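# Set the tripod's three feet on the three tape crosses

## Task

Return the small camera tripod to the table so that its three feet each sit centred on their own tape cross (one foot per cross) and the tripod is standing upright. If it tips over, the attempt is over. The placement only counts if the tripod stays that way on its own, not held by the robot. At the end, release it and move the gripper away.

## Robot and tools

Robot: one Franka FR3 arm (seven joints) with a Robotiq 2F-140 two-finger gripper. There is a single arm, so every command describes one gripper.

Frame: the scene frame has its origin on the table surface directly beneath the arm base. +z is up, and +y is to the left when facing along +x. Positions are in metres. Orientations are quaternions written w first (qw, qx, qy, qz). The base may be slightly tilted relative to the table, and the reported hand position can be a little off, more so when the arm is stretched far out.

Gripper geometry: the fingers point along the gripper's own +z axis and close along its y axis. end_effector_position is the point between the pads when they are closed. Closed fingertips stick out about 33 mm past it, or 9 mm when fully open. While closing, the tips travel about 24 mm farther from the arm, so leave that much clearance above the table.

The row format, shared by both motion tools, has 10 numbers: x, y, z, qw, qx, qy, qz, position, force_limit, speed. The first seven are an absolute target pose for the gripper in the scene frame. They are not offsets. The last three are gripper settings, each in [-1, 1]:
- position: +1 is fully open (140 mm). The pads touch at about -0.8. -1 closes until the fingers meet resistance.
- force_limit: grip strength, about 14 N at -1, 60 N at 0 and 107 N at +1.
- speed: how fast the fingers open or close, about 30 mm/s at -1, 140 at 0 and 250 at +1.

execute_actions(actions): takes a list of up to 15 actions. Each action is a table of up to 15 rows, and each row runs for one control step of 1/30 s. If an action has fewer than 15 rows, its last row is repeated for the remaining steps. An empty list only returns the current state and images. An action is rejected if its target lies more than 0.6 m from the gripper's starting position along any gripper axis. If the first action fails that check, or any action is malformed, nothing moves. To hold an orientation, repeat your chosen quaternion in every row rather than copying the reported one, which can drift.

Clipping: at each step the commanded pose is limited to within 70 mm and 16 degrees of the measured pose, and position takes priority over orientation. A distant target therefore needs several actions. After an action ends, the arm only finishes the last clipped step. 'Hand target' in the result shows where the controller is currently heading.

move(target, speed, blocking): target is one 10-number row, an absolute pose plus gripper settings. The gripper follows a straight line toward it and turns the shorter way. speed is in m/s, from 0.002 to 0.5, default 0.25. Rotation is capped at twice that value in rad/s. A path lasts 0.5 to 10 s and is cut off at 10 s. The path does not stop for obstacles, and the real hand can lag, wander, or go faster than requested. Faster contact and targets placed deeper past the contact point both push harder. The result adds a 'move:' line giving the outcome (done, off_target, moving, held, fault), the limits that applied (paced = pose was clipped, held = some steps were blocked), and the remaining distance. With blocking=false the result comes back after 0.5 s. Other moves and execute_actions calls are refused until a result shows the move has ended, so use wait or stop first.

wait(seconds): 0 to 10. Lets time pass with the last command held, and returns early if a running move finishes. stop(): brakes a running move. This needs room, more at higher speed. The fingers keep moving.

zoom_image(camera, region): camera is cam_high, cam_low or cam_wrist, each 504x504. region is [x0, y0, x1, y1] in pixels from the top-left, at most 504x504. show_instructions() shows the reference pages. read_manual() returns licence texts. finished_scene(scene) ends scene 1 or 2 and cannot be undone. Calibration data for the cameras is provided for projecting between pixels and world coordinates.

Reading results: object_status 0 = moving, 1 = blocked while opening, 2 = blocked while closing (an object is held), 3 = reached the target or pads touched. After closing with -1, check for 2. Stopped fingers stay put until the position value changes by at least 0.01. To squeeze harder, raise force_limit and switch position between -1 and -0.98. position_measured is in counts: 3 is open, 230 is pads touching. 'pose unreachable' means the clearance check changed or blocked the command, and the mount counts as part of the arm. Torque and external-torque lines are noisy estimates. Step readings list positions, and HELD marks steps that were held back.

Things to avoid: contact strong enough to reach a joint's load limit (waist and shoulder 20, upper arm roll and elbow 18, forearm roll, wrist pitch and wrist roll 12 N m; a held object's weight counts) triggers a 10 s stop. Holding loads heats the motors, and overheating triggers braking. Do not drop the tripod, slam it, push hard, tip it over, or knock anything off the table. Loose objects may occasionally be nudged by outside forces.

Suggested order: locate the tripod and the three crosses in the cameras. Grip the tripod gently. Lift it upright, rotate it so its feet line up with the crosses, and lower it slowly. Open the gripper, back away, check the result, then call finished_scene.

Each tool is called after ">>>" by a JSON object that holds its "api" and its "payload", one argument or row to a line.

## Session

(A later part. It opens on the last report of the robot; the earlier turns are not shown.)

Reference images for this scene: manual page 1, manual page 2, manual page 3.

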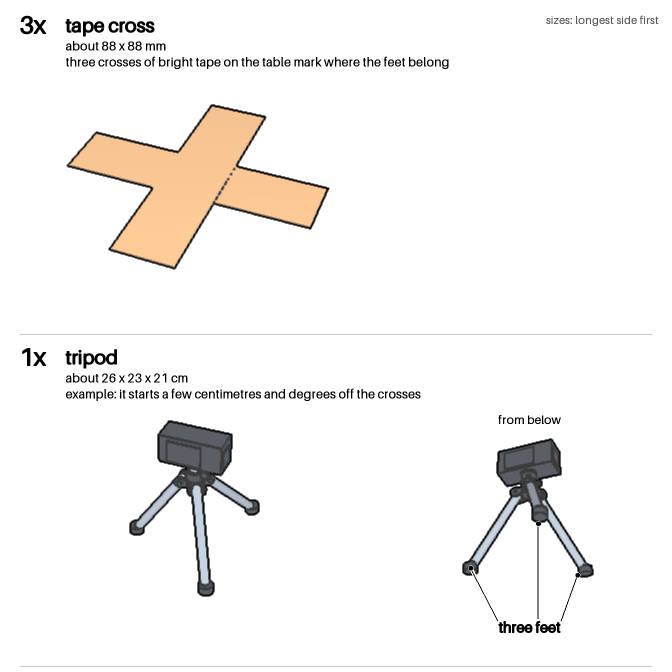

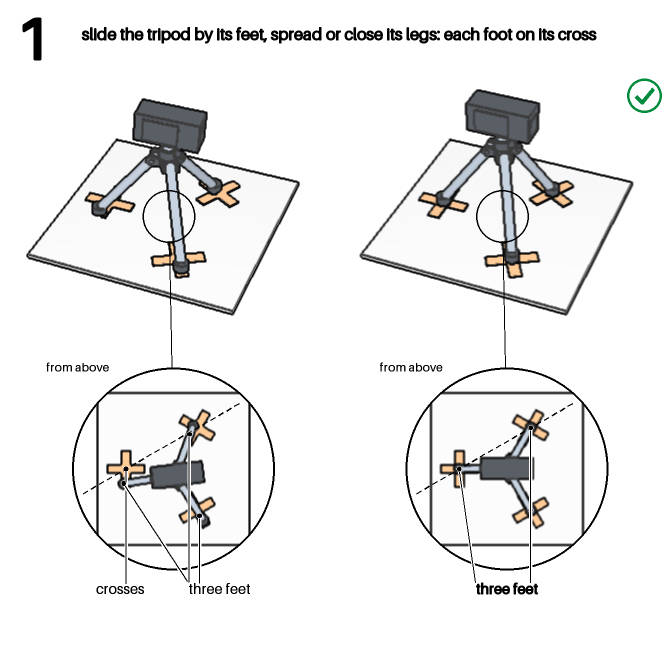

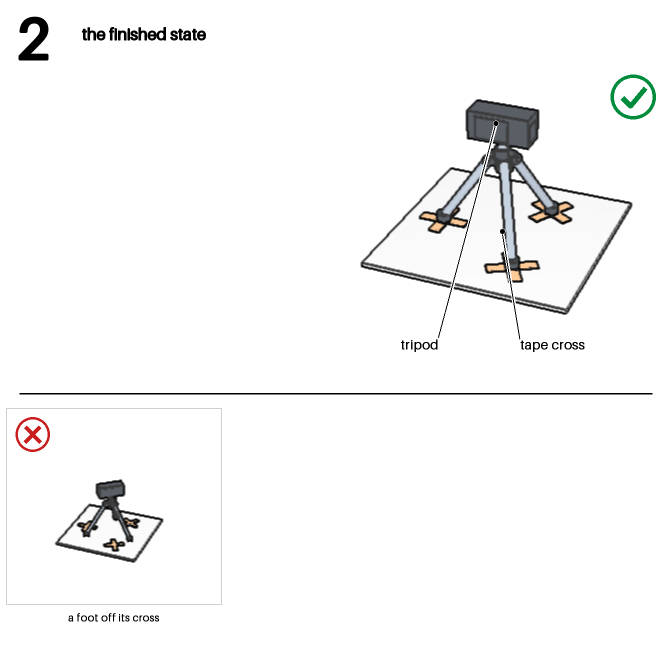

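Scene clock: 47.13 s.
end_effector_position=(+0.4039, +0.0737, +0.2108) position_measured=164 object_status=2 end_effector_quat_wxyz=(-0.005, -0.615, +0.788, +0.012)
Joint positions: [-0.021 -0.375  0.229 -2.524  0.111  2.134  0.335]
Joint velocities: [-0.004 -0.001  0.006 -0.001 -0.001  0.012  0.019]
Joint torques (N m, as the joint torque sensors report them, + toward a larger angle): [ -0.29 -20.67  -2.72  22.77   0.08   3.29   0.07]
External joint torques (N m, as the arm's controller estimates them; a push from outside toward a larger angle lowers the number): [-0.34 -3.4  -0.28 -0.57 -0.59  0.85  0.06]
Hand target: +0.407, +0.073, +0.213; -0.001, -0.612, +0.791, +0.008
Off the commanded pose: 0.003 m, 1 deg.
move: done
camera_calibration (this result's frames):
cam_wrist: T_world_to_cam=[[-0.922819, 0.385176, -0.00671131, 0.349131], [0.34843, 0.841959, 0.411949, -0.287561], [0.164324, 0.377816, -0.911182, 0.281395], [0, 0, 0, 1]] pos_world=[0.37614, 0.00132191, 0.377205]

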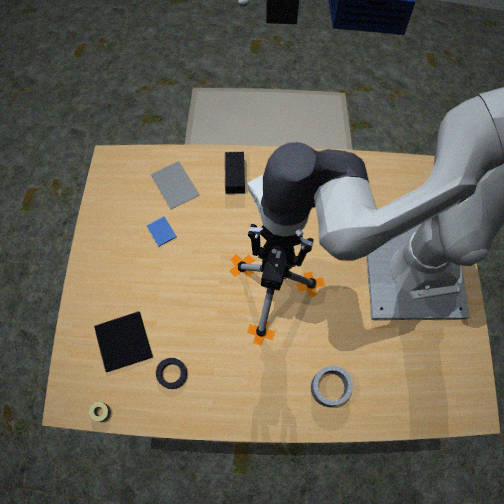

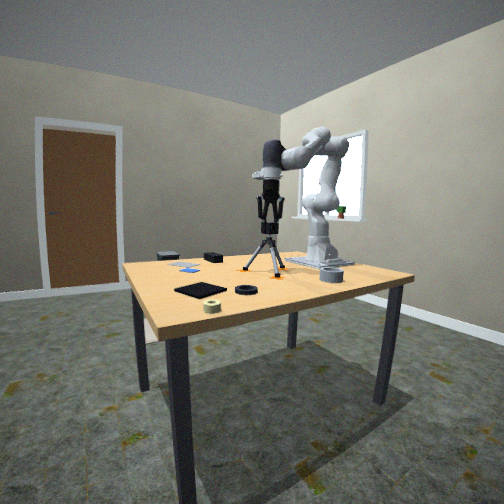

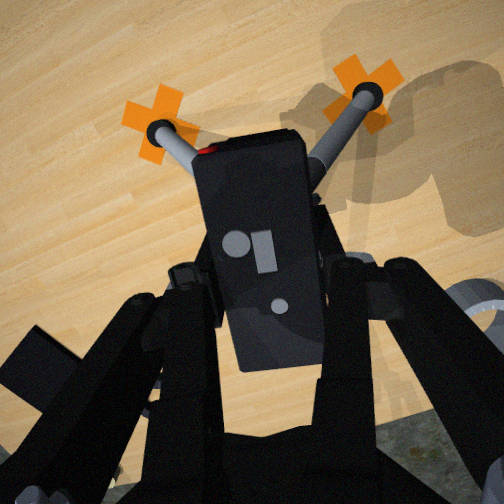

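Shift −3 mm in y, yaw ~1° more, then set down.

>>> {"api": "move", "payload": {
  "target": [0.4065,0.069,0.214,0.001,0.606,-0.795,-0.008,-1,0.6,-0.5],
  "speed": 0.01
}}

>>> {"api": "move", "payload": {
  "target": [0.406,0.069,0.207,0.001,0.606,-0.795,-0.008,-1,0.6,-0.5],
  "speed": 0.01
}}

>>> {"api": "move", "payload": {
  "target": [0.405,0.07,0.208,0.001,0.606,-0.795,-0.008,0.3,0.6,-0.7]
}}

>>> {"api": "move", "payload": {
  "target": [0.405,0.07,0.37,0,0.606,-0.795,0,0.5,0.6,0]
}}

>>> {"api": "zoom_image", "payload": {
  "camera": "cam_high",
  "region": [205, 215, 345, 355]
}}

Scene clock: 51.87 s.
end_effector_position=(+0.4050, +0.0703, +0.2120) position_measured=164 object_status=2 end_effector_quat_wxyz=(-0.003, -0.609, +0.793, +0.010)
Joint positions: [-0.029 -0.379  0.23  -2.525  0.111  2.136  0.344]
Joint velocities: [-0.003 -0.001  0.     0.001  0.002  0.001  0.003]
Joint torques (N m, as the joint torque sensors report them, + toward a larger angle): [ -0.64 -20.09  -3.77  23.46   0.34   2.79   0.14]
External joint torques (N m, as the arm's controller estimates them; a push from outside toward a larger angle lowers the number): [-0.77 -2.96 -1.39  0.1  -0.33  0.34  0.14]
Hand target: +0.406, +0.069, +0.214; -0.001, -0.606, +0.795, +0.008
Off the commanded pose: 0.003 m, 1 deg.
move: done
camera_calibration (this result's frames):
cam_wrist: T_world_to_cam=[[-0.91607, 0.400854, -0.0114888, 0.348668], [0.360748, 0.836252, 0.412968, -0.290359], [0.175147, 0.374163, -0.910673, 0.279381], [0, 0, 0, 1]] pos_world=[0.375218, -0.00148523, 0.378339]

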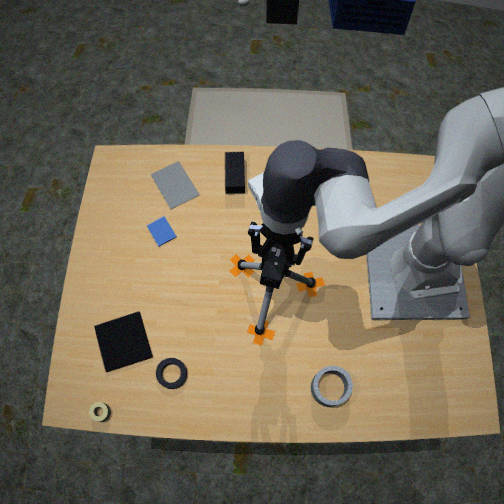

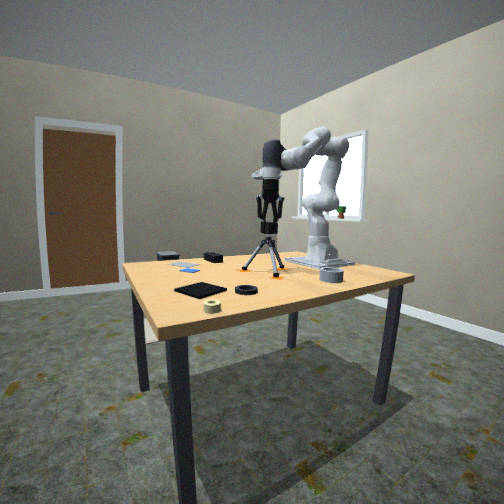

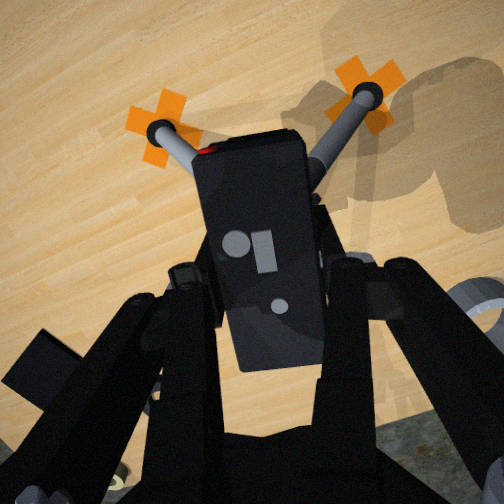

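Scene clock: 52.60 s.
end_effector_position=(+0.4033, +0.0697, +0.2066) position_measured=164 object_status=2 end_effector_quat_wxyz=(-0.004, -0.608, +0.794, +0.011)
Joint positions: [-0.029 -0.376  0.23  -2.536  0.111  2.148  0.346]
Joint velocities: [-0.    -0.001 -0.     0.    -0.001  0.001  0.005]
Joint torques (N m, as the joint torque sensors report them, + toward a larger angle): [ -0.23 -17.45  -3.3   22.49   0.28   3.96   0.03]
External joint torques (N m, as the arm's controller estimates them; a push from outside toward a larger angle lowers the number): [-0.39 -0.3  -0.98 -0.76 -0.39  1.52  0.02]
Hand target: +0.406, +0.069, +0.207; -0.001, -0.606, +0.795, +0.008
Off the commanded pose: 0.003 m, 1 deg.
move: done
camera_calibration (this result's frames):
cam_wrist: T_world_to_cam=[[-0.915036, 0.403264, -0.0093264, 0.346245], [0.364023, 0.835514, 0.411587, -0.28794], [0.173771, 0.373222, -0.911323, 0.275734], [0, 0, 0, 1]] pos_world=[0.373729, -0.00196084, 0.373024]

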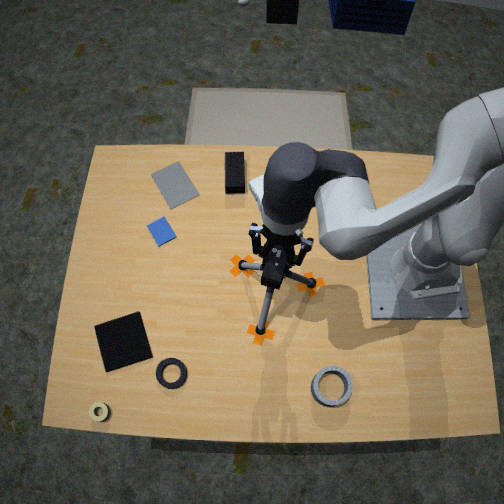

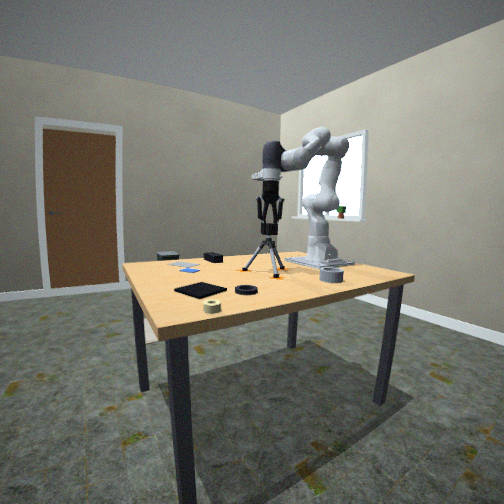

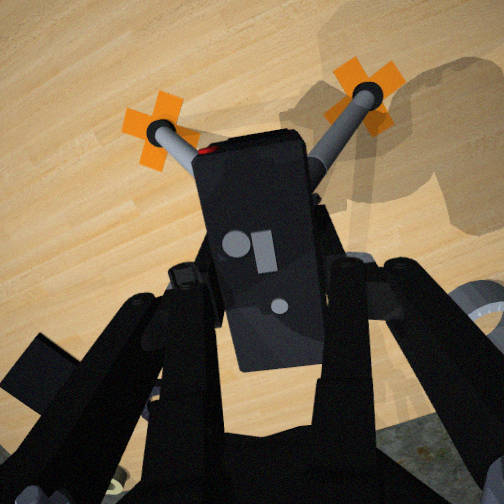

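Scene clock: 53.53 s.
end_effector_position=(+0.4048, +0.0697, +0.2078) position_measured=91 object_status=0 end_effector_quat_wxyz=(-0.002, -0.607, +0.794, +0.009)
Joint positions: [-0.029 -0.378  0.23  -2.537  0.111  2.152  0.347]
Joint velocities: [-0.    -0.    -0.002  0.    -0.    -0.     0.001]
Joint torques (N m, as the joint torque sensors report them, + toward a larger angle): [  0.74 -18.53  -2.58  22.28   0.59   2.9    0.12]
External joint torques (N m, as the arm's controller estimates them; a push from outside toward a larger angle lowers the number): [ 0.75 -1.48 -0.06 -0.96 -0.07  0.45  0.12]
Hand target: +0.405, +0.070, +0.208; -0.001, -0.606, +0.795, +0.008
Off the commanded pose: 0.000 m, 0 deg.
move: done
camera_calibration (this result's frames):
cam_wrist: T_world_to_cam=[[-0.914517, 0.404273, -0.0149355, 0.348554], [0.362387, 0.835059, 0.413946, -0.28887], [0.179819, 0.373148, -0.910179, 0.27386], [0, 0, 0, 1]] pos_world=[0.374196, -0.00187825, 0.374044]

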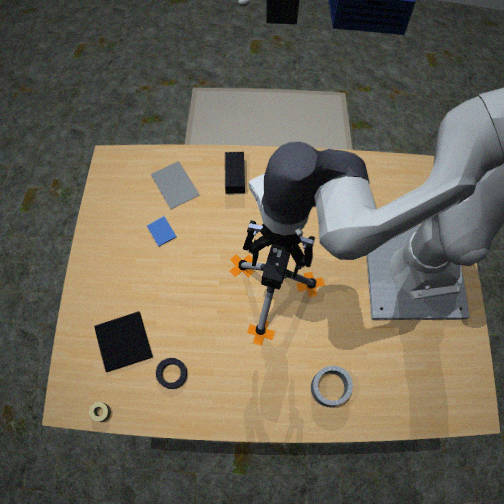

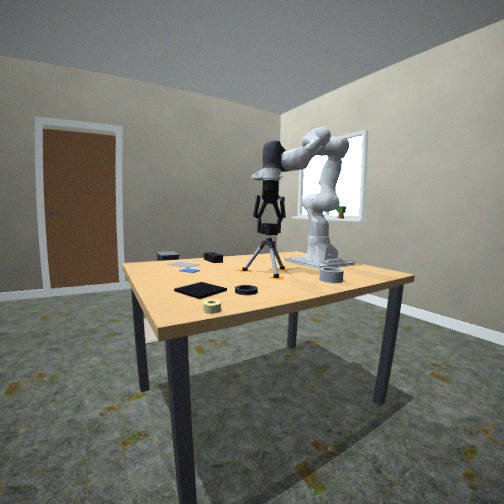

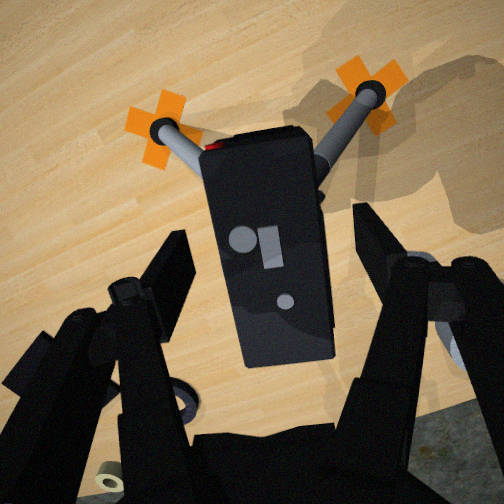

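Scene clock: 54.93 s.
end_effector_position=(+0.4066, +0.0706, +0.3701) position_measured=66 object_status=3 end_effector_quat_wxyz=(+0.002, -0.609, +0.793, +0.001)
Joint positions: [-0.036 -0.477  0.205 -2.202  0.092  1.735  0.351]
Joint velocities: [-0.003  0.     0.001  0.001 -0.    -0.012  0.   ]
Joint torques (N m, as the joint torque sensors report them, + toward a larger angle): [ -0.36 -13.73  -4.26  25.27   0.2    2.25   0.1 ]
External joint torques (N m, as the arm's controller estimates them; a push from outside toward a larger angle lowers the number): [-0.52  0.92 -1.29  1.04 -0.59 -0.25  0.11]
Hand target: +0.406, +0.069, +0.370; +0.001, -0.607, +0.795, +0.001
Off the commanded pose: 0.002 m, 0 deg.
move: done
camera_calibration (this result's frames):
cam_wrist: T_world_to_cam=[[-0.915978, 0.399805, -0.033762, 0.360124], [0.351593, 0.84036, 0.412526, -0.352817], [0.193302, 0.365995, -0.91032, 0.416005], [0, 0, 0, 1]] pos_world=[0.373499, 0.00025812, 0.536402]

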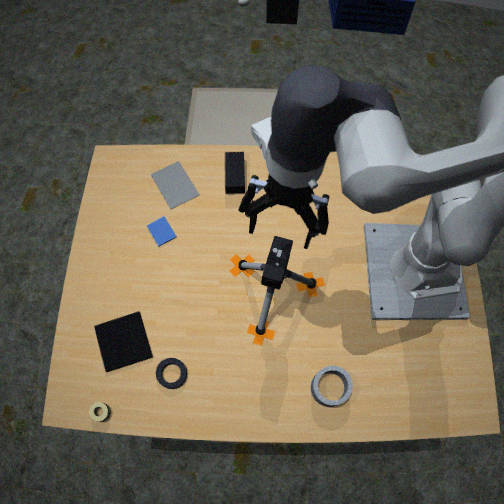

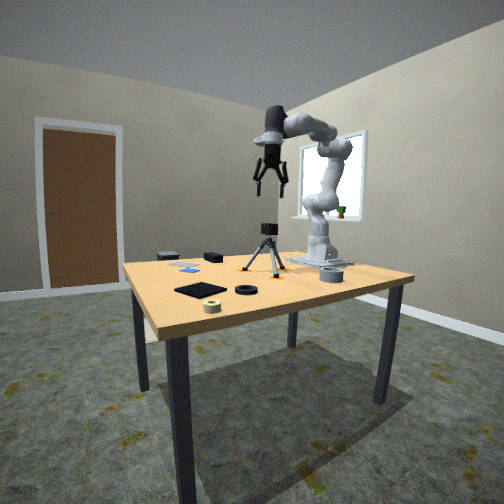

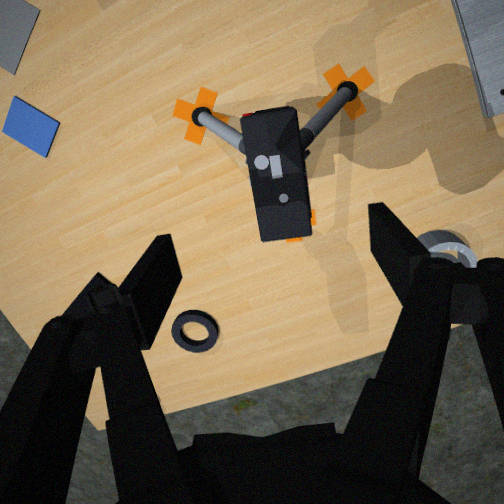

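Region (205, 215, 345, 355) of cam_high's 504x504 image, scaled by 3.600, with more detail than that image has.

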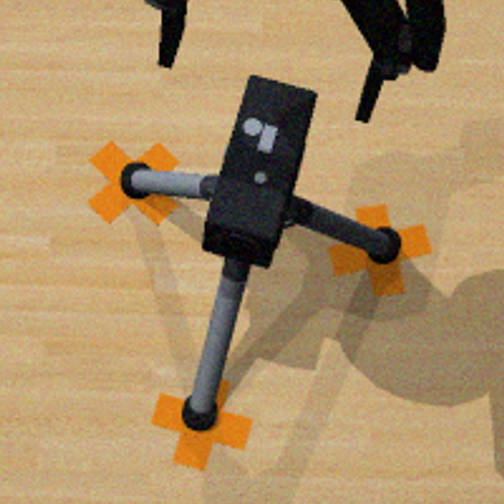

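>>> {"api": "finished_scene", "payload": {
  "scene": 2
}}

The scene is finished: the task was done.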